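# Move office chair through self-closing door into yellow bay

## Task

Using r1, r2 or both, bring the office chair through the self-closing door into the other room and leave it parked in the yellow taped bay so that all five of its wheels sit inside the tape and none rests on it. The door must have swung shut before the scene is ended. At the end both robots must have released the chair and backed away, and the chair must stay in place without any robot holding it. If any robot tips over or is left leaning, the task fails.

## Robot and tools

Robots: two identical Hello Robot Stretch 4 units, r1 and r2. Each has an omni-wheel base (rim no more than 0.23 m from its centre), a mast with a lift, an arm that telescopes forward, a three-joint wrist (yaw, pitch, roll) and a two-finger gripper. Each carries a head camera, left and right fisheye head cameras, and a wrist camera. Overall height is about 1.6 m.

Frames: every robot reports in its own base frame, origin on the floor below the base centre, x forward, y left, z up. hand_pose is the point between the open fingertips in that frame; its printed value may be off. base_odometry is relative to where that robot's base stood when the scene began, counts wheel turns only (slip counts as travel), and heading runs -3.142 to 3.142, positive to the left. Since each robot uses its own frames, only the images, lidar_m and wrist_depth_mm tell you where the two robots are relative to one another.

execute_actions: argument "actions" is a list holding one action or none (empty list = just read state and pictures). The action is an object keyed "r1" and/or "r2"; each robot gets its own entry. Inside a robot's entry:
- "base": exactly one relative move from where the base last measured itself: {"translate_m": d} straight drive in metres, forward positive, -2 to 2; {"strafe_m": d} sideways in metres, left positive, -2 to 2; {"rotate_rad": d} turn in place in radians, counter-clockwise seen from above positive, -3.2 to 3.2.
- "joints": absolute targets by name: lift_m 0 to 1.2 m; arm_m 0 to 0.55 m (extension); wrist_yaw_rad -1.134 to 4.276 (0 straight ahead, positive leftward, 3.14 folded back, above 3.4 the arm may block it); wrist_pitch_rad -1.117 to 4.259 (0 level, 1.57 pointing down); wrist_roll_rad -1.117 to 4.259 (0 fingers level, positive clockwise seen from behind); gripper_m -0.038 to 0.141 m fingertip gap (negative squeezes the tips together). Targets past a range are clipped and the result says so; other bad values or unknown keys reject the entire call.
- "pace": "slow", "default", "fast" or "max" (base 0.1/0.3/0.4/0.6 m/s, turning 1/2/3/4 rad/s; lower when the lift is above 0.2).
- "contact_limits": {"arm_m": value} from 0 (softest) to 0.75 (firmest), default 0.5.
- or alone: {"end_of_arm": "enable_torque"} to revive wrist/gripper motors that shut off.
All parts of an action start at once. An action lasts at most 15 s. Anything left out may still be driving toward an earlier target. "cameras" picks which images return (null or ["all"] = all, [] = none).

wait: {"seconds": 0 to 10}; issues nothing new, returns state and pictures. zoom_image: {"camera": name, "region": [x0, y0, x1, y1]} pixels of that camera's latest full image, top-left origin, at most 504 x 504. read_manual: only licence texts. finished_scene: {"scene": n}, irreversible; call it only once the chair is in the bay, the door closed, and both robots released and clear.

Reading results: base_status and joint_status describe the last accepted action. "done" means reached (for the base, the wheels turned the full amount, slip included). "off_target": stopped short and may still push. "contact_stop_at_<key>": blocked; that part then goes slack (a slack lift may sink, slack wheels may roll). "limit_stop_at_<name>": a built-in limit intervened; "limit_stop_at_tilt" means more than 6 degrees lean and lift, arm and wheels go slack until it eases; "limit_stop_at_own_body" means a joint nearly hit the robot itself (likely with pitch below -0.2 and strong roll); you can still move it away. "torque_fault": a wrist or gripper motor overloaded and went limp until enable_torque. on_its_own lists what this call did not command; "held at" is a target, not a position. turned_by_wheels vs turned_by_imu differing by more than about 0.1 rad signals a bump or slip, and the heading picks up roughly that difference as error. base_tilt gives forward/right lean in degrees with a fixed offset up to about 1.5. motor_effort is percent of maximum (peak in brackets), positive toward larger joint values; for wheel_0..2, positive turns the base right. lidar_m: 12 distances in metres, sector 1 straight ahead, then counter-clockwise (4 left, 7 behind, 10 right); "-" means nothing seen or closer than 0.25 m; it sees roughly 0.15 m up to robot height and misses clear objects and thin legs. wrist_depth_mm: 7 x 7 grid from top left, 100 to 2000 mm.

Gripping: command gripper_m below the object's width; going lower squeezes harder and pulls the object inward. A firm grip shows as a gripper_m effort change; the position reading does not prove a hold. If fingertips snag on a surface below, raise the lift. To unfold at the start, send lift_m 0.4 with wrist_yaw_rad 0.

Cautions: robots pressing against each other fails the run, and a hard knock can; once bases touch, even millimetres more is a hard press, and nothing in the state reports it. Over a metre two robots may travel up to about 3 cm differently, which strains a jointly carried load and can tip a robot. Turning or driving with over 1 kg held and arm_m above 0.2 risks tipping, worse at fast paces; steady pushing or pulling, especially with the gripper high or a high contact limit, can also tip it. Avoid drops, slams and hard shoves; a tipped or leaning robot fails the task. The simulation keeps running while the operator thinks, so the door may close and things may roll between calls.

Each tool is called as name(argument=value, ...) on one line, values as JSON.

## Session

execute_actions(actions=[])

Scene clock: 0.00 s.
r1.base_odometry: x=+0.000 y=+0.000 heading=+0.000 (m, m, rad; r1's odometry frame)
r1.turned_by_wheels: +0.000 (rad since the last result)
r1.turned_by_imu: +0.000 (rad since the last result)
r1.base_tilt: forward=+0.1 right=+0.4 (deg)
r1.lidar_m: 0.88 1.93 2.01 2.71 4.11 1.74 2.48 2.90 0.95 0.66 0.62 0.67
r1.base_status: not commanded
r1.joint_positions: lift_m=+0.231 arm_m=+0.001 wrist_yaw_rad=+3.066 wrist_pitch_rad=+0.012 wrist_roll_rad=-0.007 gripper_m=+0.057
r1.joint_status: not commanded
r1.motor_effort: lift_m=+19 arm_m=+0 wrist_yaw_rad=-1 wrist_pitch_rad=-9 wrist_roll_rad=+0 gripper_m=-5 wheel_0=+0 wheel_1=+0 wheel_2=+0 (%)
r1.hand_pose: x=-0.1091 y=+0.1090 z=+0.4054 quat_wxyz=(+0.038, -0.006, -0.003, +0.999) (m; r1's base frame)
r1.wrist_depth_mm: 138 190 - - - - - / - 140 - - - - - / - 139 - - - 1756 - / 112 139 - - - - - / 135 - - - - - - / 1863 1863 213 1756 200 1576 1464 / 1205 1118 1138 147 1098 991 1060
r2.base_odometry: x=+0.000 y=+0.000 heading=+0.000 (m, m, rad; r2's odometry frame)
r2.turned_by_wheels: +0.000 (rad since the last result)
r2.turned_by_imu: +0.000 (rad since the last result)
r2.base_tilt: forward=+0.5 right=-1.2 (deg)
r2.lidar_m: 2.48 1.44 3.19 2.81 2.75 1.65 1.48 1.51 1.80 1.85 1.86 2.24
r2.base_status: not commanded
r2.joint_positions: lift_m=+0.136 arm_m=-0.002 wrist_yaw_rad=+3.220 wrist_pitch_rad=-0.012 wrist_roll_rad=-0.006 gripper_m=+0.057
r2.joint_status: not commanded
r2.motor_effort: lift_m=+18 arm_m=-1 wrist_yaw_rad=-1 wrist_pitch_rad=-4 wrist_roll_rad=+0 gripper_m=-4 wheel_0=+0 wheel_1=+0 wheel_2=+0 (%)
r2.hand_pose: x=-0.1254 y=+0.0646 z=+0.3173 quat_wxyz=(-0.039, +0.006, -0.003, +0.999) (m; r2's base frame)
r2.wrist_depth_mm: - 137 230 1661 1756 1808 1921 / - 111 136 1708 1756 1808 1921 / - 111 136 1756 1708 1808 1863 / - 127 155 1708 1756 1808 1921 / 138 1537 1618 1708 1708 1756 1808 / 1138 1397 218 1430 219 1464 1499 / 798 798 788 164 820 931 960
pictures: r1_head_camera, r1_head_left_camera, r1_head_right_camera, r1_wrist_camera, r2_head_camera, r2_head_left_camera, r2_head_right_camera, r2_wrist_camera
Images, in order (width x height): r1_head_camera 420x560, r1_head_left_camera 420x672, r1_head_right_camera 420x672, r1_wrist_camera 616x392, r2_head_camera 420x560, r2_head_left_camera 420x672, r2_head_right_camera 420x672, r2_wrist_camera 616x392.

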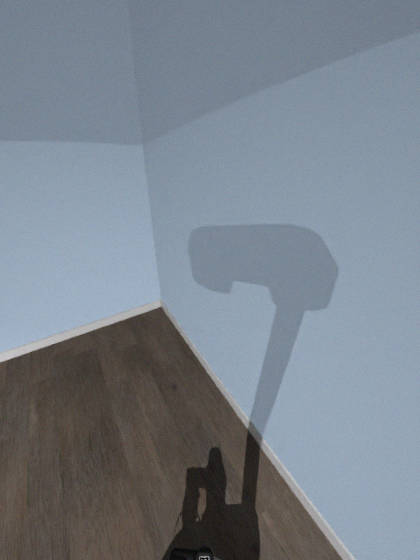

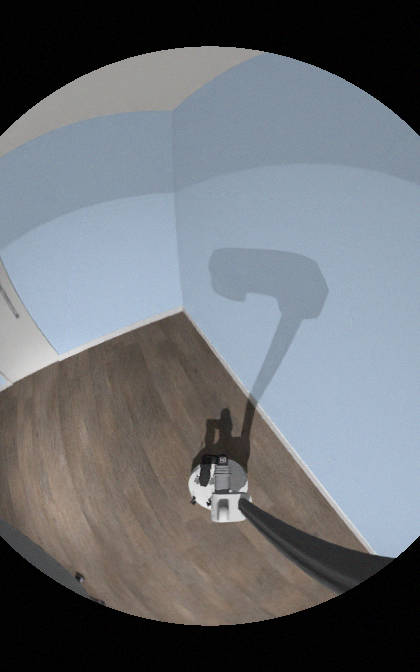

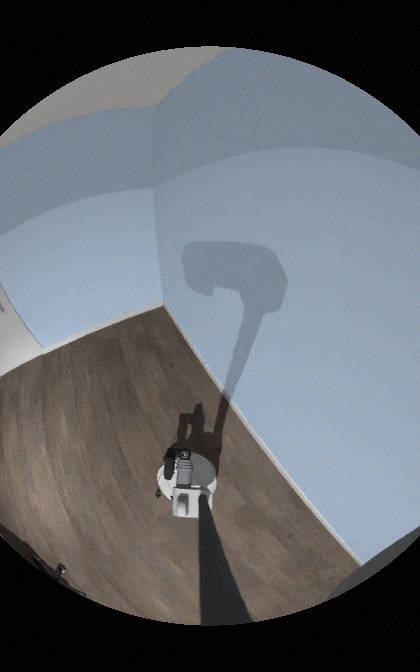

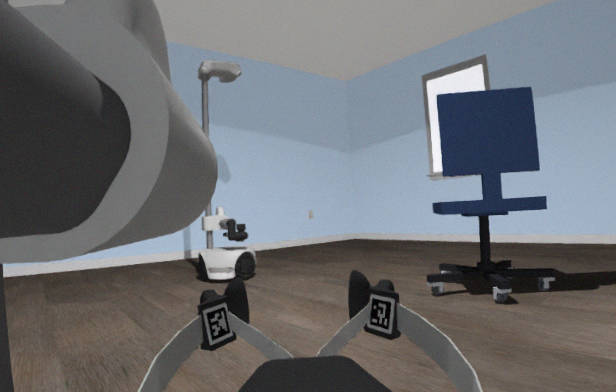

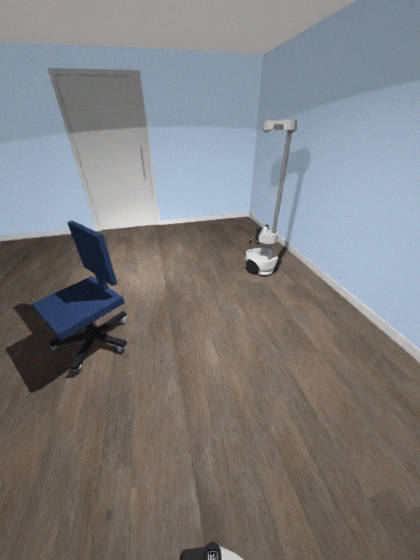

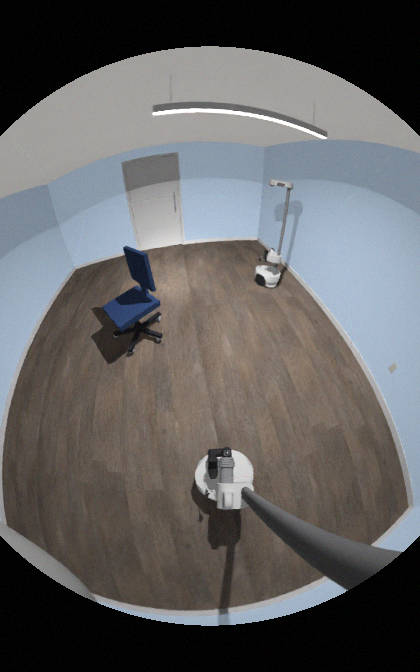

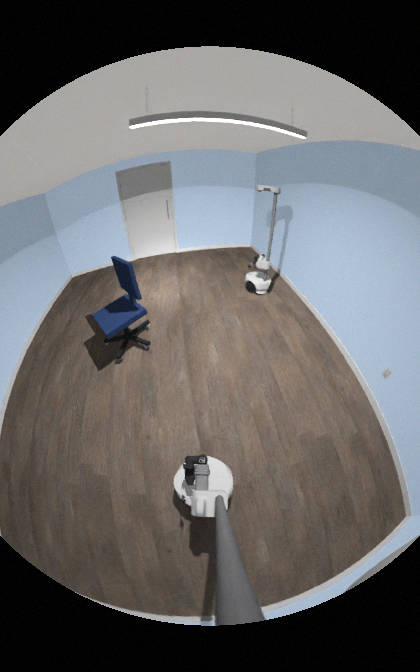

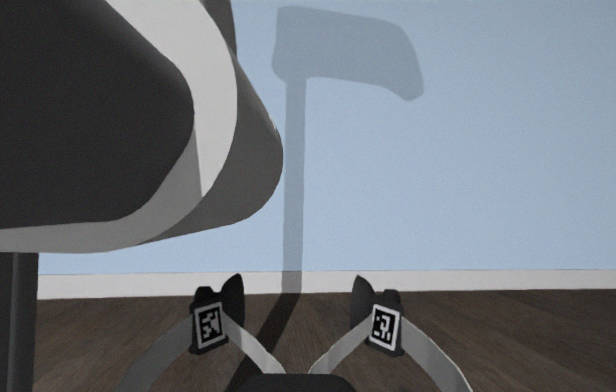

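execute_actions(actions=[{"r1":{"base":{"rotate_rad":0.53}},"r2":{"base":{"rotate_rad":0.22}}}], cameras=[])

execute_actions(actions=[{"r1":{"base":{"translate_m":0.8},"pace":"fast"},"r2":{"base":{"strafe_m":0.5}}}], cameras=[])

execute_actions(actions=[{"r1":{"base":{"strafe_m":1.2},"pace":"fast"}}], cameras=["r1_head_camera","r2_head_camera"])

Scene clock: 1.80 s.
r1.base_odometry: x=+0.000 y=+0.000 heading=+0.530 (m, m, rad; r1's odometry frame)
r1.turned_by_wheels: +0.530 (rad since the last result)
r1.turned_by_imu: +0.530 (rad since the last result)
r1.base_tilt: forward=+0.1 right=+0.6 (deg)
r1.lidar_m: 1.94 1.98 2.74 1.92 1.74 2.47 2.94 0.94 0.64 0.61 0.66 0.89
r1.base_status: done
r1.joint_positions: lift_m=+0.231 arm_m=+0.001 wrist_yaw_rad=+3.066 wrist_pitch_rad=+0.012 wrist_roll_rad=-0.007 gripper_m=+0.057
r1.joint_status: not commanded
r1.motor_effort: lift_m=+20(20) arm_m=+0(0) wrist_yaw_rad=-2(1) wrist_pitch_rad=-9(9) wrist_roll_rad=-1(2) gripper_m=-3(3) wheel_0=+0(7) wheel_1=+0(8) wheel_2=+0(6) (%)
r1.hand_pose: x=-0.1091 y=+0.1090 z=+0.4054 quat_wxyz=(+0.038, -0.006, -0.003, +0.999) (m; r1's base frame)
r1.wrist_depth_mm: 138 190 - - - - - / - 140 - - - - - / - 140 - - - - - / 112 138 - - - - - / 136 1921 - - - - - / 1281 1661 211 1808 200 1618 1430 / 1138 1118 1098 147 1078 991 1042
r2.base_odometry: x=+0.000 y=+0.000 heading=+0.220 (m, m, rad; r2's odometry frame)
r2.turned_by_wheels: +0.220 (rad since the last result)
r2.turned_by_imu: +0.225 (rad since the last result)
r2.base_tilt: forward=+0.5 right=-1.2 (deg)
r2.lidar_m: 1.47 1.44 2.92 2.80 2.06 1.55 1.46 1.57 1.96 1.86 1.93 2.42
r2.base_status: done
r2.joint_positions: lift_m=+0.136 arm_m=-0.002 wrist_yaw_rad=+3.220 wrist_pitch_rad=-0.012 wrist_roll_rad=-0.006 gripper_m=+0.057
r2.joint_status: not commanded
r2.motor_effort: lift_m=+17(18) arm_m=-1(1) wrist_yaw_rad=-1(1) wrist_pitch_rad=-5(5) wrist_roll_rad=+1(0) gripper_m=-2(3) wheel_0=+0(4) wheel_1=+1(5) wheel_2=+1(4) (%)
r2.hand_pose: x=-0.1254 y=+0.0646 z=+0.3173 quat_wxyz=(-0.039, +0.006, -0.003, +0.999) (m; r2's base frame)
r2.wrist_depth_mm: - 137 231 1661 1618 1618 1661 / - 110 136 1708 1618 1576 1618 / - 112 135 1661 1576 1576 1537 / - 127 154 1618 1618 1576 1618 / 138 1661 1618 1618 1576 1576 1499 / 1138 1366 219 1366 220 1464 1499 / 788 798 798 165 820 946 976
pictures: none
No camera images: the call's "cameras" was empty. Leave "cameras" out to get every camera's image.

Scene clock: 5.17 s.
r1.base_odometry: x=+0.690 y=+0.405 heading=+0.530 (m, m, rad; r1's odometry frame)
r1.turned_by_wheels: +0.000 (rad since the last result)
r1.turned_by_imu: -0.003 (rad since the last result)
r1.base_tilt: forward=+0.1 right=+0.6 (deg)
r1.lidar_m: 1.14 1.18 1.58 3.97 2.24 2.23 2.82 0.91 0.63 0.56 0.62 0.86
r1.base_status: done
r1.joint_positions: lift_m=+0.231 arm_m=+0.001 wrist_yaw_rad=+3.066 wrist_pitch_rad=+0.012 wrist_roll_rad=-0.007 gripper_m=+0.057
r1.joint_status: not commanded
r1.motor_effort: lift_m=+20(19) arm_m=+0(0) wrist_yaw_rad=+1(1) wrist_pitch_rad=-10(8) wrist_roll_rad=+1(1) gripper_m=-3(4) wheel_0=-2(7) wheel_1=-2(5) wheel_2=+0(12) (%)
r1.hand_pose: x=-0.1091 y=+0.1090 z=+0.4054 quat_wxyz=(+0.038, -0.006, -0.003, +0.999) (m; r1's base frame)
r1.wrist_depth_mm: 138 190 - - - - - / - 140 - - - - - / - 139 - - - - 1921 / 112 139 - - - - - / 136 1808 - - - - - / 1229 1618 212 1808 200 1537 1464 / 1118 1138 1138 146 1060 991 1025
r2.base_odometry: x=-0.109 y=+0.488 heading=+0.220 (m, m, rad; r2's odometry frame)
r2.turned_by_wheels: +0.000 (rad since the last result)
r2.turned_by_imu: +0.001 (rad since the last result)
r2.base_tilt: forward=+0.4 right=-1.1 (deg)
r2.lidar_m: 1.28 1.63 2.40 2.30 2.05 1.55 1.47 1.53 2.17 2.37 2.50 3.41
r2.base_status: done
r2.joint_positions: lift_m=+0.136 arm_m=-0.002 wrist_yaw_rad=+3.220 wrist_pitch_rad=-0.012 wrist_roll_rad=-0.006 gripper_m=+0.057
r2.joint_status: not commanded
r2.motor_effort: lift_m=+18(18) arm_m=-1(1) wrist_yaw_rad=+1(1) wrist_pitch_rad=-5(5) wrist_roll_rad=+0(0) gripper_m=-2(3) wheel_0=+0(8) wheel_1=+0(8) wheel_2=+1(3) (%)
r2.hand_pose: x=-0.1254 y=+0.0646 z=+0.3173 quat_wxyz=(-0.039, +0.006, -0.003, +0.999) (m; r2's base frame)
r2.wrist_depth_mm: - 137 230 1661 1576 1576 1618 / - 111 136 1618 1576 1537 1537 / - 111 135 1618 1618 1576 1537 / - 127 154 1576 1576 1576 1537 / 137 1618 1661 1618 1576 1576 1537 / 1118 1366 218 1397 220 1430 1464 / 778 798 788 164 820 931 960
pictures: none
No camera images: the call's "cameras" was empty. Leave "cameras" out to get every camera's image.

Scene clock: 9.40 s.
r1.base_odometry: x=+0.084 y=+1.440 heading=+0.530 (m, m, rad; r1's odometry frame)
r1.turned_by_wheels: +0.000 (rad since the last result)
r1.turned_by_imu: -0.002 (rad since the last result)
r1.base_tilt: forward=+0.2 right=+0.6 (deg)
r1.lidar_m: 1.06 1.14 1.55 2.93 3.02 1.45 1.64 2.69 1.92 1.78 1.64 1.16
r1.base_status: done
r1.joint_positions: lift_m=+0.231 arm_m=+0.001 wrist_yaw_rad=+3.066 wrist_pitch_rad=+0.012 wrist_roll_rad=-0.007 gripper_m=+0.057
r1.joint_status: not commanded
r1.motor_effort: lift_m=+20(19) arm_m=+0(0) wrist_yaw_rad=-3(1) wrist_pitch_rad=-10(7) wrist_roll_rad=+0(0) gripper_m=-3(4) wheel_0=+0(11) wheel_1=+0(10) wheel_2=+0(0) (%)
r1.hand_pose: x=-0.1091 y=+0.1090 z=+0.4054 quat_wxyz=(+0.038, -0.006, -0.003, +0.999) (m; r1's base frame)
r1.wrist_depth_mm: 138 190 - - - - - / - 140 - - - - - / - 139 - - 1618 - - / 112 138 - - 1661 - - / 135 - - - - - - / 1863 1863 212 1863 200 1537 1464 / 1229 1118 1118 148 1060 991 1008
r2.base_odometry: x=-0.109 y=+0.488 heading=+0.220 (m, m, rad; r2's odometry frame)
r2.turned_by_wheels: +0.000 (rad since the last result)
r2.turned_by_imu: +0.001 (rad since the last result)
r2.base_tilt: forward=+0.4 right=-1.1 (deg)
r2.lidar_m: 1.30 1.64 2.42 2.31 2.06 1.53 1.47 1.56 2.15 2.38 2.48 3.43
r2.base_status: not commanded
r2.joint_positions: lift_m=+0.136 arm_m=-0.002 wrist_yaw_rad=+3.220 wrist_pitch_rad=-0.012 wrist_roll_rad=-0.006 gripper_m=+0.057
r2.joint_status: not commanded
r2.motor_effort: lift_m=+18(18) arm_m=-1(1) wrist_yaw_rad=-1(1) wrist_pitch_rad=-5(4) wrist_roll_rad=+1(1) gripper_m=-2(3) wheel_0=-1(1) wheel_1=+0(1) wheel_2=+0(0) (%)
r2.hand_pose: x=-0.1254 y=+0.0646 z=+0.3173 quat_wxyz=(-0.039, +0.006, -0.003, +0.999) (m; r2's base frame)
r2.wrist_depth_mm: - 137 230 1661 1576 1537 1576 / - 110 136 1618 1618 1618 1618 / - 112 135 1618 1576 1576 1576 / - 128 155 1576 1576 1537 1618 / 138 1618 1661 1618 1576 1576 1537 / 1118 1366 218 1430 220 1464 1464 / 778 788 809 164 798 946 960
pictures: r1_head_camera, r2_head_camera
Images, in order (width x height): r1_head_camera 420x560, r2_head_camera 420x560.

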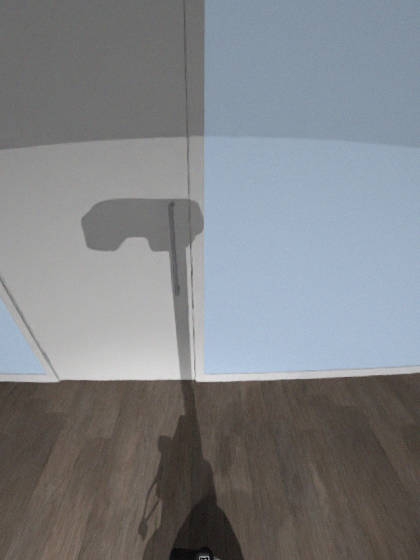

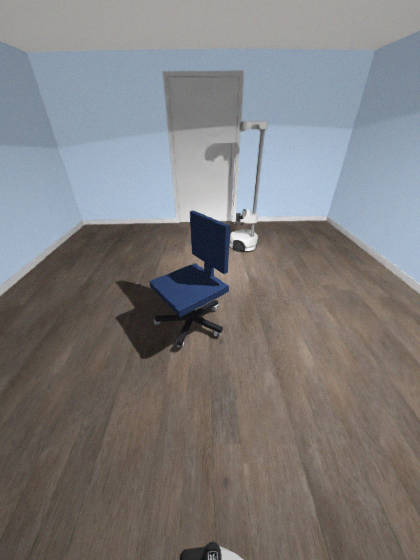

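execute_actions(actions=[{"r1":{"base":{"strafe_m":0.26},"joints":{"lift_m":0.75,"wrist_yaw_rad":0,"gripper_m":0.13,"arm_m":0.25}},"r2":{"joints":{"lift_m":0.4,"wrist_yaw_rad":0,"gripper_m":0.14}}}], cameras=["r1_head_camera","r1_wrist_camera"])

Scene clock: 12.83 s.
r1.base_odometry: x=-0.047 y=+1.665 heading=+0.529 (m, m, rad; r1's odometry frame)
r1.turned_by_wheels: +0.000 (rad since the last result)
r1.turned_by_imu: -0.001 (rad since the last result)
r1.base_tilt: forward=+0.1 right=+0.7 (deg)
r1.lidar_m: 1.05 1.14 1.53 2.67 2.79 1.35 1.35 3.07 2.19 2.07 1.62 1.16
r1.base_status: done
r1.joint_positions: lift_m=+0.750 arm_m=+0.249 wrist_yaw_rad=+0.000 wrist_pitch_rad=+0.012 wrist_roll_rad=-0.007 gripper_m=+0.130
r1.joint_status: all done
r1.motor_effort: lift_m=+22(22) arm_m=+8(9) wrist_yaw_rad=-2(10) wrist_pitch_rad=-8(9) wrist_roll_rad=+0(1) gripper_m=-1(4) wheel_0=+0(10) wheel_1=-3(9) wheel_2=+0(0) (%)
r1.hand_pose: x=+0.7080 y=-0.0873 z=+0.9245 quat_wxyz=(+1.000, -0.003, +0.006, +0.000) (m; r1's base frame)
r1.wrist_depth_mm: 609 621 627 647 654 676 676 / 615 615 634 627 647 654 676 / 597 615 634 634 647 668 668 / 603 615 621 627 647 654 661 / 603 615 615 621 640 647 668 / 591 603 609 634 621 647 647 / 591 597 615 145 627 640 654
r2.base_odometry: x=-0.109 y=+0.488 heading=+0.220 (m, m, rad; r2's odometry frame)
r2.turned_by_wheels: +0.000 (rad since the last result)
r2.turned_by_imu: +0.001 (rad since the last result)
r2.base_tilt: forward=+0.5 right=-1.1 (deg)
r2.lidar_m: 1.26 1.64 2.39 2.29 2.06 1.53 1.46 1.54 2.15 2.37 2.50 3.43
r2.base_status: not commanded
r2.joint_positions: lift_m=+0.400 arm_m=-0.002 wrist_yaw_rad=+0.001 wrist_pitch_rad=-0.012 wrist_roll_rad=-0.006 gripper_m=+0.140
r2.joint_status: all done
r2.motor_effort: lift_m=+20(20) arm_m=-1(1) wrist_yaw_rad=-2(11) wrist_pitch_rad=-5(5) wrist_roll_rad=+1(0) gripper_m=-1(0) wheel_0=+0(0) wheel_1=+0(0) wheel_2=+1(0) (%)
r2.hand_pose: x=+0.4576 y=-0.0873 z=+0.5816 quat_wxyz=(+1.000, -0.003, -0.006, +0.000) (m; r2's base frame)
r2.wrist_depth_mm: - - - - - - - / - - - - - - - / - - - 1499 - - - / - - - 1537 - - - / - - 1229 - - - - / - 204 - - - - - / 1464 1336 1281 151 1464 1464 1618
pictures: r1_head_camera, r1_wrist_camera
Images, in order (width x height): r1_head_camera 420x560, r1_wrist_camera 616x392.

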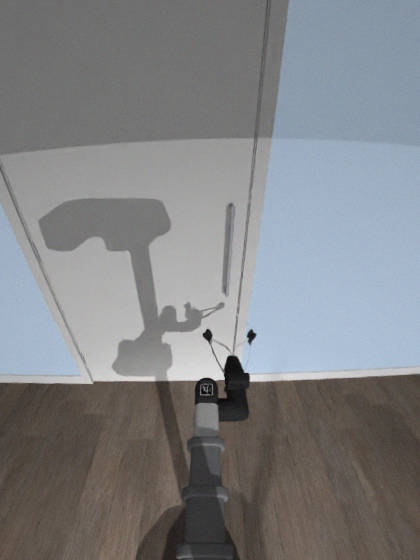

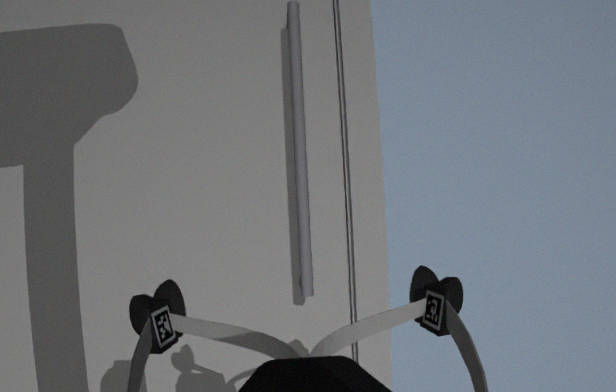

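execute_actions(actions=[{"r1":{"base":{"translate_m":0.1},"joints":{"arm_m":0.48,"gripper_m":0.09}}}], cameras=["r1_head_camera","r1_wrist_camera"])

Scene clock: 14.90 s.
r1.base_odometry: x=+0.039 y=+1.715 heading=+0.530 (m, m, rad; r1's odometry frame)
r1.turned_by_wheels: +0.000 (rad since the last result)
r1.turned_by_imu: -0.001 (rad since the last result)
r1.base_tilt: forward=+0.0 right=+0.6 (deg)
r1.lidar_m: 0.93 1.03 1.38 2.65 2.77 1.48 1.46 3.06 2.16 2.06 1.48 1.03
r1.base_status: done
r1.joint_positions: lift_m=+0.750 arm_m=+0.479 wrist_yaw_rad=+0.000 wrist_pitch_rad=+0.012 wrist_roll_rad=-0.007 gripper_m=+0.090
r1.joint_status: all done
r1.motor_effort: lift_m=+21(21) arm_m=+8(8) wrist_yaw_rad=-4(1) wrist_pitch_rad=-9(9) wrist_roll_rad=+0(1) gripper_m=-2(1) wheel_0=+1(5) wheel_1=+1(4) wheel_2=+1(10) (%)
r1.hand_pose: x=+0.9379 y=-0.0874 z=+0.9245 quat_wxyz=(+1.000, -0.003, +0.006, +0.000) (m; r1's base frame)
r1.wrist_depth_mm: 289 293 298 301 309 315 322 / 286 291 298 303 307 315 319 / 287 291 297 300 303 314 317 / 286 289 296 300 303 309 317 / 285 289 293 297 301 296 312 / 281 287 291 294 200 294 312 / 279 283 289 147 300 291 312
r2.base_odometry: x=-0.109 y=+0.488 heading=+0.220 (m, m, rad; r2's odometry frame)
r2.turned_by_wheels: +0.000 (rad since the last result)
r2.turned_by_imu: +0.001 (rad since the last result)
r2.base_tilt: forward=+0.5 right=-1.1 (deg)
r2.lidar_m: 1.29 1.60 2.41 2.29 2.08 1.52 1.47 1.56 2.16 2.37 2.48 3.45
r2.base_status: not commanded
r2.joint_positions: lift_m=+0.400 arm_m=-0.002 wrist_yaw_rad=+0.001 wrist_pitch_rad=-0.012 wrist_roll_rad=-0.006 gripper_m=+0.140
r2.joint_status: not commanded
r2.motor_effort: lift_m=+20(20) arm_m=-1(1) wrist_yaw_rad=-2(2) wrist_pitch_rad=-4(5) wrist_roll_rad=+0(0) gripper_m=-1(2) wheel_0=+0(0) wheel_1=+1(1) wheel_2=+0(0) (%)
r2.hand_pose: x=+0.4576 y=-0.0873 z=+0.5816 quat_wxyz=(+1.000, -0.003, -0.006, +0.000) (m; r2's base frame)
r2.wrist_depth_mm: - - - - - - - / - - - - - - - / - - - 1499 - - - / - - - 1576 - - - / - - 1229 - - - - / - 205 - - - 1983 - / 1499 1336 1281 151 1464 1499 1618
pictures: r1_head_camera, r1_wrist_camera
Images, in order (width x height): r1_head_camera 420x560, r1_wrist_camera 616x392.

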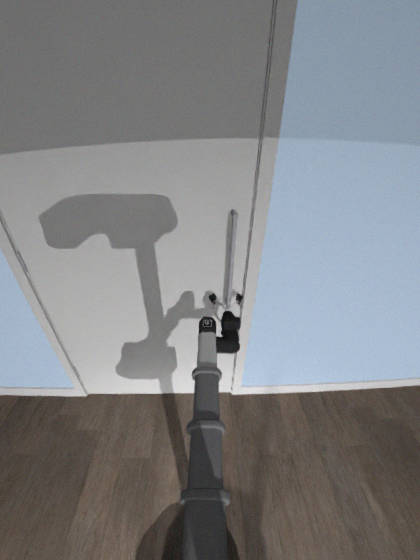

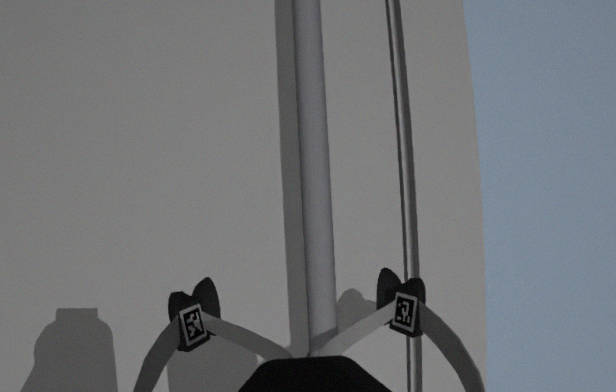

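execute_actions(actions=[{"r1":{"base":{"strafe_m":-0.015},"joints":{"arm_m":0.505,"gripper_m":-0.03}}}], cameras=["r1_wrist_camera"])

execute_actions(actions=[{"r1":{"base":{"strafe_m":0.03},"joints":{"arm_m":0.28},"pace":"slow"}}], cameras=["r1_head_camera","r1_wrist_camera"])

Scene clock: 17.07 s.
r1.base_odometry: x=+0.046 y=+1.702 heading=+0.530 (m, m, rad; r1's odometry frame)
r1.turned_by_wheels: +0.000 (rad since the last result)
r1.turned_by_imu: -0.001 (rad since the last result)
r1.base_tilt: forward=+0.1 right=+0.5 (deg)
r1.lidar_m: 0.93 1.01 1.42 2.70 2.78 1.46 1.48 3.01 2.18 2.05 1.48 1.03
r1.base_status: done
r1.joint_positions: lift_m=+0.750 arm_m=+0.504 wrist_yaw_rad=+0.001 wrist_pitch_rad=+0.012 wrist_roll_rad=-0.007 gripper_m=-0.029
r1.joint_status: all done
r1.motor_effort: lift_m=+22(22) arm_m=+6(8) wrist_yaw_rad=-4(8) wrist_pitch_rad=-9(9) wrist_roll_rad=-1(3) gripper_m=-22(20) wheel_0=+0(8) wheel_1=+0(2) wheel_2=+0(2) (%)
r1.hand_pose: x=+0.9634 y=-0.0870 z=+0.9245 quat_wxyz=(+1.000, -0.003, +0.006, +0.001) (m; r1's base frame)
r1.wrist_depth_mm: 255 259 262 266 272 290 294 / 255 258 260 265 268 287 293 / 252 257 259 263 267 286 289 / 252 255 260 262 267 285 289 / 250 253 257 258 265 282 287 / 250 254 254 195 186 267 285 / 249 249 253 191 262 265 286
r2.base_odometry: x=-0.109 y=+0.488 heading=+0.220 (m, m, rad; r2's odometry frame)
r2.turned_by_wheels: +0.000 (rad since the last result)
r2.turned_by_imu: +0.001 (rad since the last result)
r2.base_tilt: forward=+0.4 right=-1.2 (deg)
r2.lidar_m: 1.27 1.64 2.41 2.30 2.08 1.54 1.46 1.56 2.14 2.38 2.47 3.43
r2.base_status: not commanded
r2.joint_positions: lift_m=+0.400 arm_m=-0.002 wrist_yaw_rad=+0.001 wrist_pitch_rad=-0.012 wrist_roll_rad=-0.006 gripper_m=+0.140
r2.joint_status: not commanded
r2.motor_effort: lift_m=+20(20) arm_m=-1(1) wrist_yaw_rad=-3(3) wrist_pitch_rad=-5(4) wrist_roll_rad=+0(1) gripper_m=+0(2) wheel_0=+0(1) wheel_1=+1(0) wheel_2=+0(1) (%)
r2.hand_pose: x=+0.4576 y=-0.0873 z=+0.5816 quat_wxyz=(+1.000, -0.003, -0.006, +0.000) (m; r2's base frame)
r2.wrist_depth_mm: - - - - - - - / - - - - - - - / - - - 1499 - - - / - - - 1537 - - - / - - 1229 - - - - / - 206 - - - - - / 1537 1336 1281 151 1464 1499 1618
pictures: r1_wrist_camera
Images, in order (width x height): r1_wrist_camera 616x392.

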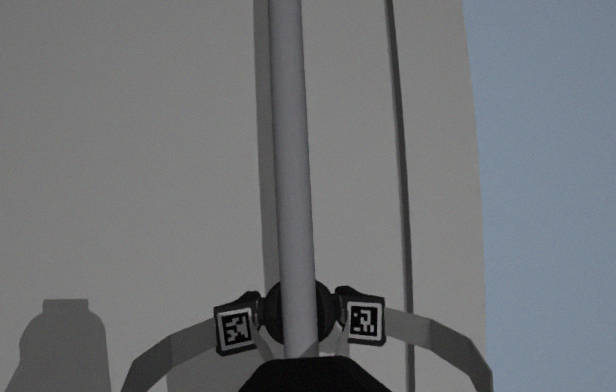

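Scene clock: 20.60 s.
r1.base_odometry: x=+0.031 y=+1.728 heading=+0.530 (m, m, rad; r1's odometry frame)
r1.turned_by_wheels: +0.001 (rad since the last result)
r1.turned_by_imu: -0.001 (rad since the last result)
r1.base_tilt: forward=+0.1 right=+0.5 (deg)
r1.lidar_m: 0.74 0.85 1.41 2.62 2.76 1.47 1.49 3.07 2.19 2.07 1.50 1.02
r1.base_status: done
r1.joint_positions: lift_m=+0.750 arm_m=+0.282 wrist_yaw_rad=+0.008 wrist_pitch_rad=+0.013 wrist_roll_rad=-0.007 gripper_m=-0.029
r1.joint_status: all done
r1.on_its_own: wrist_yaw_rad is at rest, and its effort (-23) is outside its rest range (-13 to +13)
r1.motor_effort: lift_m=+22(21) arm_m=-10(11) wrist_yaw_rad=-23(51) wrist_pitch_rad=-11(10) wrist_roll_rad=+1(1) gripper_m=-22(25) wheel_0=+3(22) wheel_1=+0(10) wheel_2=+3(11) (%)
r1.hand_pose: x=+0.7417 y=-0.0852 z=+0.9243 quat_wxyz=(+1.000, -0.003, +0.006, +0.004) (m; r1's base frame)
r1.wrist_depth_mm: 300 286 271 252 248 517 530 / 298 285 268 251 246 517 525 / 298 282 267 251 246 517 521 / 298 281 267 250 245 508 517 / 297 281 267 251 243 508 512 / 297 279 263 189 239 512 512 / 296 278 262 184 239 500 504
r2.base_odometry: x=-0.109 y=+0.488 heading=+0.220 (m, m, rad; r2's odometry frame)
r2.turned_by_wheels: +0.000 (rad since the last result)
r2.turned_by_imu: +0.001 (rad since the last result)
r2.base_tilt: forward=+0.5 right=-1.1 (deg)
r2.lidar_m: 1.30 1.62 2.39 2.31 2.10 1.53 1.48 1.53 2.18 2.37 2.51 3.46
r2.base_status: not commanded
r2.joint_positions: lift_m=+0.400 arm_m=-0.002 wrist_yaw_rad=+0.001 wrist_pitch_rad=-0.012 wrist_roll_rad=-0.006 gripper_m=+0.140
r2.joint_status: not commanded
r2.motor_effort: lift_m=+21(20) arm_m=-1(1) wrist_yaw_rad=-3(3) wrist_pitch_rad=-5(5) wrist_roll_rad=+0(0) gripper_m=+0(0) wheel_0=-1(0) wheel_1=+0(1) wheel_2=+0(0) (%)
r2.hand_pose: x=+0.4576 y=-0.0873 z=+0.5816 quat_wxyz=(+1.000, -0.003, -0.006, +0.000) (m; r2's base frame)
r2.wrist_depth_mm: - - - - - - - / - - - - - - - / - - - 1537 - - - / - - - 1576 - - - / - - 1229 - - - - / - 204 - - - - - / 1499 1336 1281 151 1499 1464 1576
pictures: r1_head_camera, r1_wrist_camera
Images, in order (width x height): r1_head_camera 420x560, r1_wrist_camera 616x392.

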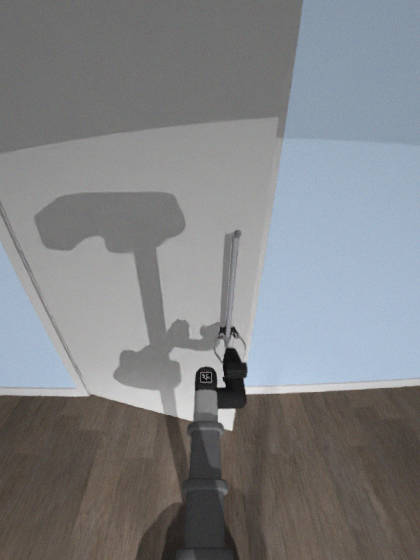

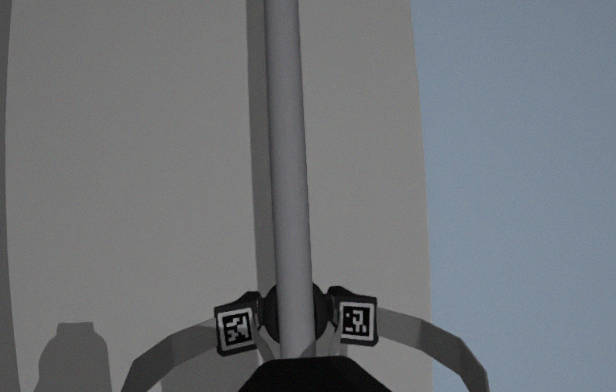

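execute_actions(actions=[{"r1":{"base":{"strafe_m":0.085},"joints":{"arm_m":0.16,"wrist_yaw_rad":-0.1},"pace":"slow"},"r2":{"base":{"translate_m":0.75},"joints":{"lift_m":0.12}}}], cameras=[])

execute_actions(actions=[{"r1":{"base":{"strafe_m":0.1},"joints":{"arm_m":0.04,"wrist_yaw_rad":-0.2},"pace":"slow"}}], cameras=["r1_head_camera","r2_head_camera","r2_wrist_camera"])

Scene clock: 25.40 s.
r1.base_odometry: x=-0.012 y=+1.801 heading=+0.529 (m, m, rad; r1's odometry frame)
r1.turned_by_wheels: -0.001 (rad since the last result)
r1.turned_by_imu: -0.002 (rad since the last result)
r1.base_tilt: forward=+0.1 right=+0.5 (deg)
r1.lidar_m: 0.56 0.79 1.39 2.57 2.67 1.55 1.42 3.21 2.29 2.17 1.46 0.61
r1.base_status: done
r1.joint_positions: lift_m=+0.750 arm_m=+0.162 wrist_yaw_rad=-0.101 wrist_pitch_rad=+0.013 wrist_roll_rad=-0.007 gripper_m=-0.029
r1.joint_status: all done
r1.motor_effort: lift_m=+21(21) arm_m=-9(12) wrist_yaw_rad=+2(71) wrist_pitch_rad=-13(10) wrist_roll_rad=+3(1) gripper_m=-19(25) wheel_0=-5(12) wheel_1=+0(11) wheel_2=-3(12) (%)
r1.hand_pose: x=+0.6106 y=-0.1162 z=+0.9241 quat_wxyz=(+0.999, -0.003, +0.007, -0.051) (m; r1's base frame)
r1.wrist_depth_mm: 307 290 272 250 242 699 732 / 306 289 270 249 244 699 741 / 306 286 270 248 242 691 732 / 304 286 268 247 239 707 715 / 306 286 267 246 239 691 715 / 304 285 264 190 186 683 715 / 301 285 259 181 236 683 715
r2.base_odometry: x=+0.623 y=+0.652 heading=+0.220 (m, m, rad; r2's odometry frame)
r2.turned_by_wheels: +0.000 (rad since the last result)
r2.turned_by_imu: +0.002 (rad since the last result)
r2.base_tilt: forward=+0.5 right=-1.1 (deg)
r2.lidar_m: 0.53 0.55 2.40 2.27 2.43 2.29 2.22 2.33 2.47 2.35 2.50 3.47
r2.base_status: done
r2.joint_positions: lift_m=+0.120 arm_m=-0.002 wrist_yaw_rad=+0.000 wrist_pitch_rad=-0.012 wrist_roll_rad=-0.006 gripper_m=+0.140
r2.joint_status: all done
r2.motor_effort: lift_m=+16(16) arm_m=-1(1) wrist_yaw_rad=-2(1) wrist_pitch_rad=-5(4) wrist_roll_rad=+0(0) gripper_m=+1(1) wheel_0=-1(4) wheel_1=+0(4) wheel_2=+1(0) (%)
r2.hand_pose: x=+0.4576 y=-0.0873 z=+0.3019 quat_wxyz=(+1.000, -0.003, -0.006, +0.000) (m; r2's base frame)
r2.wrist_depth_mm: - - 931 654 - - - / 336 392 866 750 - - - / 384 392 445 521 - - - / - 621 - - - - - / - 1808 - - - - - / 1281 205 1255 1308 1336 1118 1397 / 591 580 554 151 820 831 904
pictures: none
No camera images: the call's "cameras" was empty. Leave "cameras" out to get every camera's image.

Scene clock: 27.90 s.
r1.base_odometry: x=-0.062 y=+1.888 heading=+0.529 (m, m, rad; r1's odometry frame)
r1.turned_by_wheels: -0.001 (rad since the last result)
r1.turned_by_imu: -0.001 (rad since the last result)
r1.base_tilt: forward=+0.2 right=+0.6 (deg)
r1.lidar_m: 0.52 0.74 1.39 2.46 2.55 1.66 1.40 3.37 2.37 2.26 1.48 0.44
r1.base_status: done
r1.joint_positions: lift_m=+0.750 arm_m=+0.042 wrist_yaw_rad=-0.203 wrist_pitch_rad=+0.014 wrist_roll_rad=-0.007 gripper_m=-0.029
r1.joint_status: all done
r1.motor_effort: lift_m=+22(22) arm_m=-9(12) wrist_yaw_rad=+7(58) wrist_pitch_rad=-15(14) wrist_roll_rad=-1(0) gripper_m=-21(22) wheel_0=-3(8) wheel_1=-1(3) wheel_2=-4(7) (%)
r1.hand_pose: x=+0.4774 y=-0.1438 z=+0.9239 quat_wxyz=(+0.995, -0.003, +0.007, -0.101) (m; r1's base frame)
r1.wrist_depth_mm: 322 298 271 243 236 931 1025 / 324 294 272 244 233 931 1008 / 324 294 270 242 234 917 991 / 320 293 268 242 233 904 976 / 320 293 270 241 232 904 960 / 317 293 265 189 225 904 976 / 317 293 221 179 229 878 976
r2.base_odometry: x=+0.623 y=+0.652 heading=+0.220 (m, m, rad; r2's odometry frame)
r2.turned_by_wheels: +0.000 (rad since the last result)
r2.turned_by_imu: +0.001 (rad since the last result)
r2.base_tilt: forward=+0.5 right=-1.1 (deg)
r2.lidar_m: 0.57 0.56 2.42 2.30 2.42 2.31 2.22 2.30 2.47 2.40 2.50 3.46
r2.base_status: not commanded
r2.joint_positions: lift_m=+0.120 arm_m=-0.002 wrist_yaw_rad=+0.000 wrist_pitch_rad=-0.012 wrist_roll_rad=-0.006 gripper_m=+0.140
r2.joint_status: not commanded
r2.motor_effort: lift_m=+16(16) arm_m=-1(1) wrist_yaw_rad=-2(2) wrist_pitch_rad=-5(5) wrist_roll_rad=+1(0) gripper_m=+0(2) wheel_0=-1(1) wheel_1=+0(1) wheel_2=+1(1) (%)
r2.hand_pose: x=+0.4576 y=-0.0873 z=+0.3019 quat_wxyz=(+1.000, -0.003, -0.006, +0.000) (m; r2's base frame)
r2.wrist_depth_mm: - - 917 661 - - - / 334 389 891 750 - - - / 387 394 445 525 - - - / - 621 - - - - - / - 1863 - - - - - / 1255 205 1281 1281 1308 1138 1366 / 591 569 554 151 809 820 904
pictures: r1_head_camera, r2_head_camera, r2_wrist_camera
Images, in order (width x height): r1_head_camera 420x560, r2_head_camera 420x560, r2_wrist_camera 616x392.

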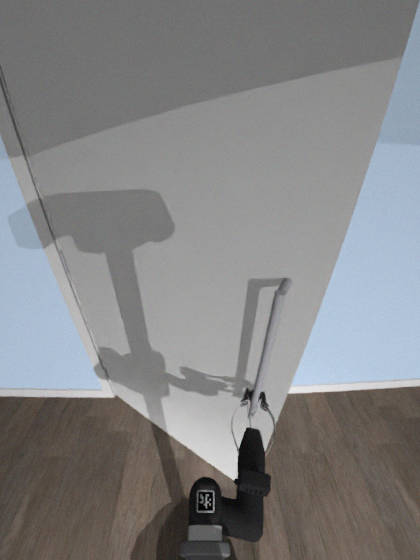

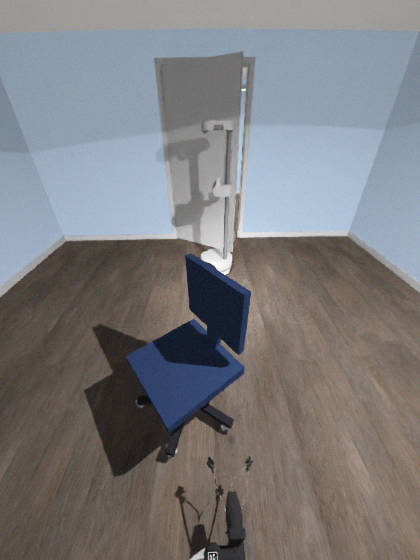

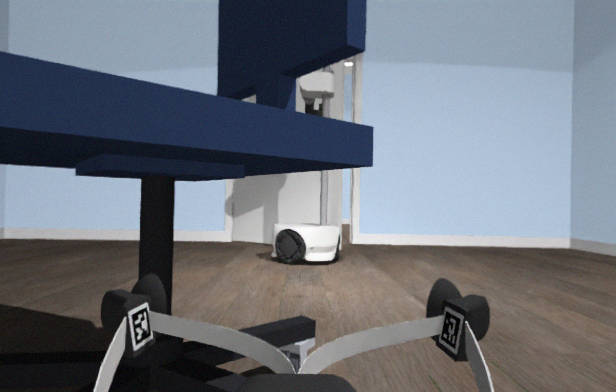

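execute_actions(actions=[{"r1":{"base":{"translate_m":-0.35},"joints":{"arm_m":0.39},"pace":"slow"},"r2":{"base":{"strafe_m":0.21},"joints":{"lift_m":0.07,"arm_m":0.2},"pace":"slow"}}], cameras=["r2_wrist_camera"])

execute_actions(actions=[{"r1":{"base":{"strafe_m":0.11},"joints":{"arm_m":0.29,"wrist_yaw_rad":-0.3},"pace":"slow"}}], cameras=[])

execute_actions(actions=[{"r1":{"base":{"strafe_m":0.14},"joints":{"arm_m":0.19,"wrist_yaw_rad":-0.4},"pace":"slow"}}], cameras=["r1_head_camera"])

Scene clock: 33.37 s.
r1.base_odometry: x=-0.364 y=+1.711 heading=+0.528 (m, m, rad; r1's odometry frame)
r1.turned_by_wheels: +0.000 (rad since the last result)
r1.turned_by_imu: -0.001 (rad since the last result)
r1.base_tilt: forward=+0.1 right=+0.4 (deg)
r1.lidar_m: 0.79 1.16 1.84 2.44 2.55 1.20 1.06 3.33 2.38 2.27 1.97 0.82
r1.base_status: done
r1.joint_positions: lift_m=+0.750 arm_m=+0.389 wrist_yaw_rad=-0.200 wrist_pitch_rad=+0.012 wrist_roll_rad=-0.007 gripper_m=-0.029
r1.joint_status: all done
r1.motor_effort: lift_m=+22(22) arm_m=+8(7) wrist_yaw_rad=+0(7) wrist_pitch_rad=-10(14) wrist_roll_rad=-2(1) gripper_m=-20(22) wheel_0=-4(3) wheel_1=-2(9) wheel_2=+0(5) (%)
r1.hand_pose: x=+0.8249 y=-0.1431 z=+0.9244 quat_wxyz=(+0.995, -0.003, +0.007, -0.100) (m; r1's base frame)
r1.wrist_depth_mm: 325 297 272 243 236 946 1008 / 324 297 270 243 234 917 991 / 324 294 270 242 232 904 991 / 322 294 270 243 232 904 976 / 322 293 270 241 232 904 976 / 324 294 265 187 224 917 976 / 322 296 258 149 229 878 960
r2.base_odometry: x=+0.577 y=+0.857 heading=+0.220 (m, m, rad; r2's odometry frame)
r2.turned_by_wheels: +0.000 (rad since the last result)
r2.turned_by_imu: +0.001 (rad since the last result)
r2.base_tilt: forward=+0.4 right=-1.1 (deg)
r2.lidar_m: 0.49 3.01 2.19 2.08 2.21 2.29 2.20 2.35 2.71 2.59 2.74 0.67
r2.base_status: done
r2.joint_positions: lift_m=+0.070 arm_m=+0.199 wrist_yaw_rad=+0.000 wrist_pitch_rad=-0.012 wrist_roll_rad=-0.006 gripper_m=+0.140
r2.joint_status: all done
r2.motor_effort: lift_m=+16(17) arm_m=+5(10) wrist_yaw_rad=-1(2) wrist_pitch_rad=-5(4) wrist_roll_rad=+1(0) gripper_m=-1(1) wheel_0=-2(5) wheel_1=+0(5) wheel_2=+0(3) (%)
r2.hand_pose: x=+0.6585 y=-0.0874 z=+0.2519 quat_wxyz=(+1.000, -0.003, -0.006, +0.000) (m; r2's base frame)
r2.wrist_depth_mm: 268 246 242 240 237 245 309 / 375 366 330 322 349 345 343 / - - - 421 1708 - - / - - - 424 - - - / - - - 430 1661 - - / 1078 204 1118 931 1118 960 1182 / 723 436 415 151 530 668 768
pictures: r2_wrist_camera
Images, in order (width x height): r2_wrist_camera 616x392.

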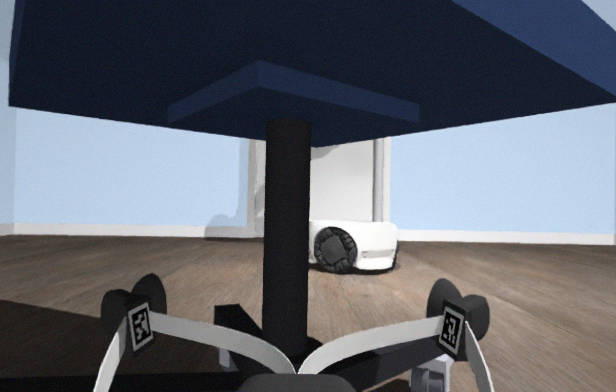

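Scene clock: 35.67 s.
r1.base_odometry: x=-0.420 y=+1.806 heading=+0.528 (m, m, rad; r1's odometry frame)
r1.turned_by_wheels: +0.000 (rad since the last result)
r1.turned_by_imu: +0.000 (rad since the last result)
r1.base_tilt: forward=+0.1 right=+0.7 (deg)
r1.lidar_m: 0.68 1.18 1.83 2.34 2.43 1.32 1.07 3.54 2.53 2.38 1.98 0.69
r1.base_status: done
r1.joint_positions: lift_m=+0.750 arm_m=+0.292 wrist_yaw_rad=-0.300 wrist_pitch_rad=+0.012 wrist_roll_rad=-0.007 gripper_m=-0.029
r1.joint_status: all done
r1.motor_effort: lift_m=+21(22) arm_m=-9(13) wrist_yaw_rad=-2(67) wrist_pitch_rad=-10(8) wrist_roll_rad=+0(0) gripper_m=-21(23) wheel_0=-2(7) wheel_1=+0(10) wheel_2=+0(13) (%)
r1.hand_pose: x=+0.7123 y=-0.1687 z=+0.9244 quat_wxyz=(+0.989, -0.002, +0.007, -0.149) (m; r1's base frame)
r1.wrist_depth_mm: 342 307 274 240 229 1160 1336 / 343 304 274 240 229 1160 1308 / 342 306 272 241 229 1160 1308 / 343 304 273 241 229 1138 1281 / 342 304 272 239 229 1138 1255 / 340 304 266 186 221 1118 1255 / 340 304 262 152 224 1138 1281
r2.base_odometry: x=+0.577 y=+0.857 heading=+0.220 (m, m, rad; r2's odometry frame)
r2.turned_by_wheels: +0.000 (rad since the last result)
r2.turned_by_imu: +0.001 (rad since the last result)
r2.base_tilt: forward=+0.4 right=-1.2 (deg)
r2.lidar_m: 0.54 2.97 2.20 2.10 2.18 2.29 2.21 2.34 2.71 2.60 2.72 0.66
r2.base_status: not commanded
r2.joint_positions: lift_m=+0.070 arm_m=+0.199 wrist_yaw_rad=+0.000 wrist_pitch_rad=-0.012 wrist_roll_rad=-0.006 gripper_m=+0.140
r2.joint_status: not commanded
r2.motor_effort: lift_m=+16(16) arm_m=+5(5) wrist_yaw_rad=+0(1) wrist_pitch_rad=-4(5) wrist_roll_rad=+1(1) gripper_m=+1(0) wheel_0=-2(2) wheel_1=+0(1) wheel_2=+0(0) (%)
r2.hand_pose: x=+0.6585 y=-0.0874 z=+0.2519 quat_wxyz=(+1.000, -0.003, -0.006, +0.000) (m; r2's base frame)
r2.wrist_depth_mm: 267 246 243 240 237 246 309 / 382 370 327 322 349 345 345 / - - - 418 - - - / - - - 427 - - - / - - - 430 1983 - - / 1098 204 1078 917 1118 976 1160 / 715 439 415 151 530 668 759
pictures: none
No camera images: the call's "cameras" was empty. Leave "cameras" out to get every camera's image.

Scene clock: 38.20 s.
r1.base_odometry: x=-0.490 y=+1.927 heading=+0.529 (m, m, rad; r1's odometry frame)
r1.turned_by_wheels: +0.001 (rad since the last result)
r1.turned_by_imu: +0.002 (rad since the last result)
r1.base_tilt: forward=+0.2 right=+0.4 (deg)
r1.lidar_m: 0.65 1.34 1.84 2.21 2.27 3.08 1.04 3.74 2.63 2.51 1.96 0.58
r1.base_status: done
r1.joint_positions: lift_m=+0.750 arm_m=+0.192 wrist_yaw_rad=-0.389 wrist_pitch_rad=+0.013 wrist_roll_rad=-0.007 gripper_m=-0.029
r1.joint_status: all done
r1.on_its_own: wrist_yaw_rad is at rest, and its effort (-34) is outside its rest range (-13 to +13)
r1.motor_effort: lift_m=+21(22) arm_m=-11(14) wrist_yaw_rad=-34(82) wrist_pitch_rad=-12(11) wrist_roll_rad=+1(0) gripper_m=-24(25) wheel_0=+2(7) wheel_1=+3(10) wheel_2=+7(16) (%)
r1.hand_pose: x=+0.5965 y=-0.1904 z=+0.9242 quat_wxyz=(+0.981, -0.002, +0.007, -0.193) (m; r1's base frame)
r1.wrist_depth_mm: 389 330 285 239 224 1464 1756 / 384 334 283 239 224 1397 1708 / 387 329 283 238 225 1430 1661 / 387 329 282 240 226 1397 1618 / 387 329 285 238 224 1430 1661 / 389 330 273 183 218 1397 1576 / 384 332 268 177 216 1430 1576
r2.base_odometry: x=+0.577 y=+0.857 heading=+0.220 (m, m, rad; r2's odometry frame)
r2.turned_by_wheels: +0.000 (rad since the last result)
r2.turned_by_imu: +0.001 (rad since the last result)
r2.base_tilt: forward=+0.4 right=-1.2 (deg)
r2.lidar_m: 0.54 2.97 2.20 2.11 2.19 2.30 2.18 2.34 2.70 2.60 2.73 0.69
r2.base_status: not commanded
r2.joint_positions: lift_m=+0.070 arm_m=+0.199 wrist_yaw_rad=+0.000 wrist_pitch_rad=-0.012 wrist_roll_rad=-0.006 gripper_m=+0.140
r2.joint_status: not commanded
r2.motor_effort: lift_m=+15(16) arm_m=+5(5) wrist_yaw_rad=-1(3) wrist_pitch_rad=-4(5) wrist_roll_rad=+1(1) gripper_m=-1(1) wheel_0=-2(2) wheel_1=+0(0) wheel_2=+0(0) (%)
r2.hand_pose: x=+0.6585 y=-0.0874 z=+0.2519 quat_wxyz=(+1.000, -0.003, -0.006, +0.000) (m; r2's base frame)
r2.wrist_depth_mm: 267 247 243 239 238 245 307 / 379 370 329 322 349 345 347 / - - - 418 - - - / - - - 421 - - - / - - - 430 - - - / 1060 205 1098 917 1118 946 1205 / 715 442 415 151 530 661 768
pictures: r1_head_camera
Images, in order (width x height): r1_head_camera 420x560.

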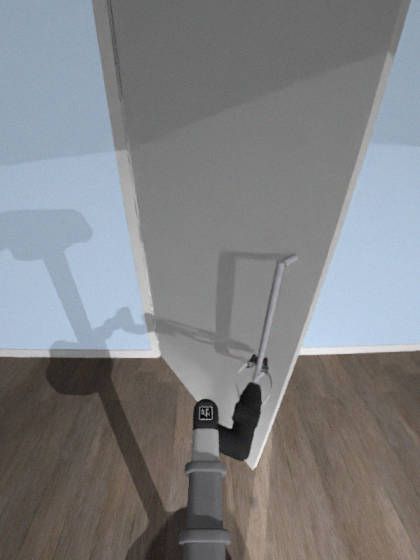

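execute_actions(actions=[{"r1":{"base":{"strafe_m":0.1},"joints":{"arm_m":0.16},"pace":"slow"},"r2":{"base":{"translate_m":0.24}}}], cameras=[])

execute_actions(actions=[{"r1":{"base":{"strafe_m":0.1},"joints":{"wrist_yaw_rad":-0.5},"pace":"slow"},"r2":{"joints":{"gripper_m":-0.02}}}], cameras=[])

execute_actions(actions=[{"r1":{"base":{"strafe_m":0.1},"joints":{"wrist_yaw_rad":-0.64},"pace":"slow"}}], cameras=["r1_head_camera","r2_wrist_camera"])

Scene clock: 42.20 s.
r1.base_odometry: x=-0.541 y=+2.013 heading=+0.528 (m, m, rad; r1's odometry frame)
r1.turned_by_wheels: -0.001 (rad since the last result)
r1.turned_by_imu: -0.003 (rad since the last result)
r1.base_tilt: forward=+0.2 right=+0.5 (deg)
r1.lidar_m: 0.66 1.36 1.87 2.11 2.21 2.95 1.06 1.32 2.77 2.62 1.95 0.52
r1.base_status: done
r1.joint_positions: lift_m=+0.750 arm_m=+0.161 wrist_yaw_rad=-0.410 wrist_pitch_rad=+0.013 wrist_roll_rad=-0.007 gripper_m=-0.029
r1.joint_status: all done
r1.on_its_own: wrist_yaw_rad is at rest, and its effort (+26) is outside its rest range (-13 to +13)
r1.motor_effort: lift_m=+22(22) arm_m=-6(11) wrist_yaw_rad=+26(38) wrist_pitch_rad=-12(11) wrist_roll_rad=+1(0) gripper_m=-20(24) wheel_0=-5(9) wheel_1=-1(4) wheel_2=-7(8) (%)
r1.hand_pose: x=+0.5618 y=-0.1951 z=+0.9243 quat_wxyz=(+0.979, -0.002, +0.007, -0.203) (m; r1's base frame)
r1.wrist_depth_mm: 427 349 286 231 214 201 1921 / 427 343 287 230 215 200 1921 / 427 343 285 171 216 200 1863 / 427 343 286 233 216 198 1808 / 427 345 286 232 216 198 1756 / 430 345 285 186 204 197 1808 / 424 347 176 162 211 186 1756
r2.base_odometry: x=+0.811 y=+0.909 heading=+0.220 (m, m, rad; r2's odometry frame)
r2.turned_by_wheels: +0.000 (rad since the last result)
r2.turned_by_imu: +0.002 (rad since the last result)
r2.base_tilt: forward=+0.5 right=-1.2 (deg)
r2.lidar_m: 0.28 0.52 2.17 2.09 2.22 2.56 2.46 2.59 2.70 2.61 2.70 0.35
r2.base_status: done
r2.joint_positions: lift_m=+0.070 arm_m=+0.199 wrist_yaw_rad=+0.000 wrist_pitch_rad=-0.012 wrist_roll_rad=-0.006 gripper_m=+0.140
r2.joint_status: not commanded
r2.motor_effort: lift_m=+16(16) arm_m=+5(5) wrist_yaw_rad=-2(2) wrist_pitch_rad=-5(4) wrist_roll_rad=+0(1) gripper_m=+0(0) wheel_0=-1(6) wheel_1=+1(5) wheel_2=+2(6) (%)
r2.hand_pose: x=+0.6585 y=-0.0874 z=+0.2519 quat_wxyz=(+1.000, -0.003, -0.006, +0.000) (m; r2's base frame)
r2.wrist_depth_mm: 217 200 185 172 192 192 236 / - 366 266 174 347 345 - / - - - 173 - - - / - - - 174 - - - / - - 1576 174 - - - / 1098 205 181 173 1118 946 1205 / 732 676 415 151 699 715 768
pictures: none
No camera images: the call's "cameras" was empty. Leave "cameras" out to get every camera's image.

Scene clock: 44.70 s.
r1.base_odometry: x=-0.591 y=+2.099 heading=+0.526 (m, m, rad; r1's odometry frame)
r1.turned_by_wheels: -0.002 (rad since the last result)
r1.turned_by_imu: -0.004 (rad since the last result)
r1.base_tilt: forward=+0.2 right=+0.6 (deg)
r1.lidar_m: 0.67 1.31 1.84 2.01 2.06 2.79 1.09 1.15 2.86 2.72 1.95 0.47
r1.base_status: done
r1.joint_positions: lift_m=+0.750 arm_m=+0.161 wrist_yaw_rad=-0.523 wrist_pitch_rad=+0.012 wrist_roll_rad=-0.007 gripper_m=-0.030
r1.joint_status: wrist_yaw_rad off_target (ended at -0.523, target -0.500)
r1.on_its_own: wrist_yaw_rad is at rest, and its effort (+65) is outside its rest range (-13 to +13)
r1.motor_effort: lift_m=+22(21) arm_m=-4(6) wrist_yaw_rad=+65(64) wrist_pitch_rad=-8(11) wrist_roll_rad=+3(3) gripper_m=-16(24) wheel_0=-11(10) wheel_1=+1(3) wheel_2=-13(13) (%)
r1.hand_pose: x=+0.5378 y=-0.2198 z=+0.9245 quat_wxyz=(+0.966, -0.002, +0.007, -0.258) (m; r1's base frame)
r1.wrist_depth_mm: 394 327 274 237 211 194 - / 394 329 274 238 211 192 - / 392 324 273 238 208 193 - / 392 325 274 238 208 188 - / 392 324 273 237 208 188 - / 392 327 273 195 181 185 - / 392 329 170 152 203 178 -
r2.base_odometry: x=+0.811 y=+0.909 heading=+0.221 (m, m, rad; r2's odometry frame)
r2.turned_by_wheels: +0.001 (rad since the last result)
r2.turned_by_imu: +0.002 (rad since the last result)
r2.base_tilt: forward=+0.5 right=-1.1 (deg)
r2.lidar_m: 0.28 0.54 2.22 2.10 2.22 2.55 2.47 2.60 2.67 2.60 2.73 0.30
r2.base_status: not commanded
r2.joint_positions: lift_m=+0.070 arm_m=+0.200 wrist_yaw_rad=+0.009 wrist_pitch_rad=-0.012 wrist_roll_rad=-0.006 gripper_m=-0.019
r2.joint_status: all done
r2.on_its_own: wrist_yaw_rad is at rest, and its effort (-27) is outside its rest range (-13 to +13)
r2.motor_effort: lift_m=+16(17) arm_m=-2(5) wrist_yaw_rad=-27(41) wrist_pitch_rad=-6(7) wrist_roll_rad=+0(1) gripper_m=-15(19) wheel_0=+2(3) wheel_1=+2(3) wheel_2=+9(10) (%)
r2.hand_pose: x=+0.6605 y=-0.0847 z=+0.2517 quat_wxyz=(+1.000, -0.003, -0.006, +0.005) (m; r2's base frame)
r2.wrist_depth_mm: 251 200 185 153 193 192 236 / - - 327 153 349 347 - / - - - 153 - - - / - - - 153 - - - / - - 1366 151 - - - / 1078 1098 181 151 1008 1160 1205 / 723 158 179 150 647 715 768
pictures: none
No camera images: the call's "cameras" was empty. Leave "cameras" out to get every camera's image.

Scene clock: 46.83 s.
r1.base_odometry: x=-0.642 y=+2.185 heading=+0.524 (m, m, rad; r1's odometry frame)
r1.turned_by_wheels: -0.002 (rad since the last result)
r1.turned_by_imu: -0.004 (rad since the last result)
r1.base_tilt: forward=+0.2 right=+0.5 (deg)
r1.lidar_m: 0.71 1.37 1.83 1.91 1.99 2.64 1.16 1.11 3.00 2.81 1.97 0.50
r1.base_status: done
r1.joint_positions: lift_m=+0.750 arm_m=+0.161 wrist_yaw_rad=-0.669 wrist_pitch_rad=+0.013 wrist_roll_rad=-0.007 gripper_m=-0.030
r1.joint_status: wrist_yaw_rad off_target (ended at -0.669, target -0.640)
r1.on_its_own: wrist_yaw_rad is at rest, and its effort (+81) is outside its rest range (-13 to +13)
r1.motor_effort: lift_m=+22(22) arm_m=-3(4) wrist_yaw_rad=+81(80) wrist_pitch_rad=-10(10) wrist_roll_rad=+1(1) gripper_m=-13(24) wheel_0=-11(13) wheel_1=-2(6) wheel_2=-15(14) (%)
r1.hand_pose: x=+0.5035 y=-0.2475 z=+0.9244 quat_wxyz=(+0.945, -0.001, +0.007, -0.328) (m; r1's base frame)
r1.wrist_depth_mm: 373 325 282 253 224 212 - / 373 322 283 252 224 211 - / 370 319 282 251 223 212 - / 370 320 281 251 220 209 - / 373 320 279 251 220 209 - / 368 319 279 204 178 205 - / 366 324 165 178 216 199 -
r2.base_odometry: x=+0.811 y=+0.909 heading=+0.221 (m, m, rad; r2's odometry frame)
r2.turned_by_wheels: +0.000 (rad since the last result)
r2.turned_by_imu: +0.001 (rad since the last result)
r2.base_tilt: forward=+0.6 right=-1.1 (deg)
r2.lidar_m: 0.27 0.51 2.19 2.08 2.18 2.54 2.44 2.58 2.70 2.61 2.72 0.32
r2.base_status: not commanded
r2.joint_positions: lift_m=+0.070 arm_m=+0.200 wrist_yaw_rad=+0.009 wrist_pitch_rad=-0.012 wrist_roll_rad=-0.006 gripper_m=-0.019
r2.joint_status: not commanded
r2.on_its_own: wrist_yaw_rad is at rest, and its effort (-28) is outside its rest range (-13 to +13)
r2.motor_effort: lift_m=+16(16) arm_m=-2(2) wrist_yaw_rad=-28(28) wrist_pitch_rad=-6(6) wrist_roll_rad=+0(0) gripper_m=-16(17) wheel_0=+2(2) wheel_1=+1(1) wheel_2=+8(8) (%)
r2.hand_pose: x=+0.6605 y=-0.0847 z=+0.2517 quat_wxyz=(+1.000, -0.003, -0.006, +0.005) (m; r2's base frame)
r2.wrist_depth_mm: 250 199 185 153 193 191 236 / - - 327 153 347 345 - / - - - 153 - - - / - - - 152 - - - / - - 1397 152 - - - / 1118 1098 181 151 1042 1160 1182 / 715 158 180 150 647 707 768
pictures: r1_head_camera, r2_wrist_camera
Images, in order (width x height): r1_head_camera 420x560, r2_wrist_camera 616x392.

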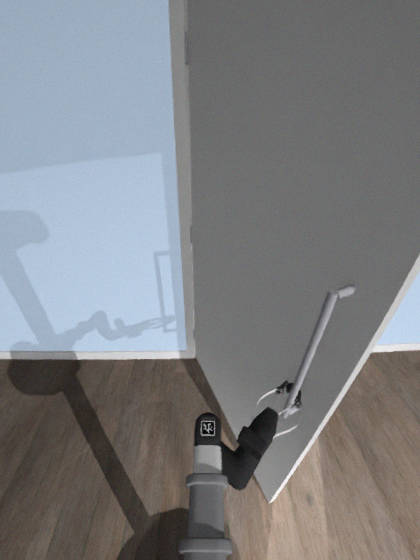

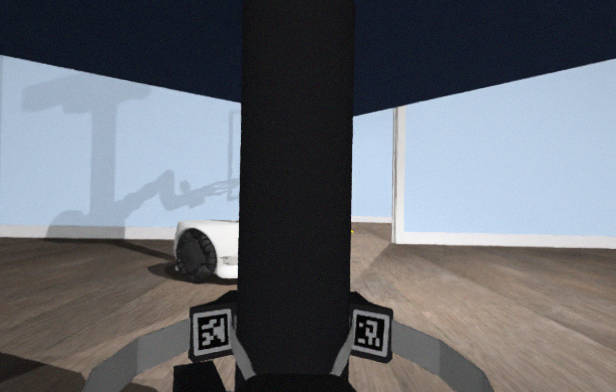

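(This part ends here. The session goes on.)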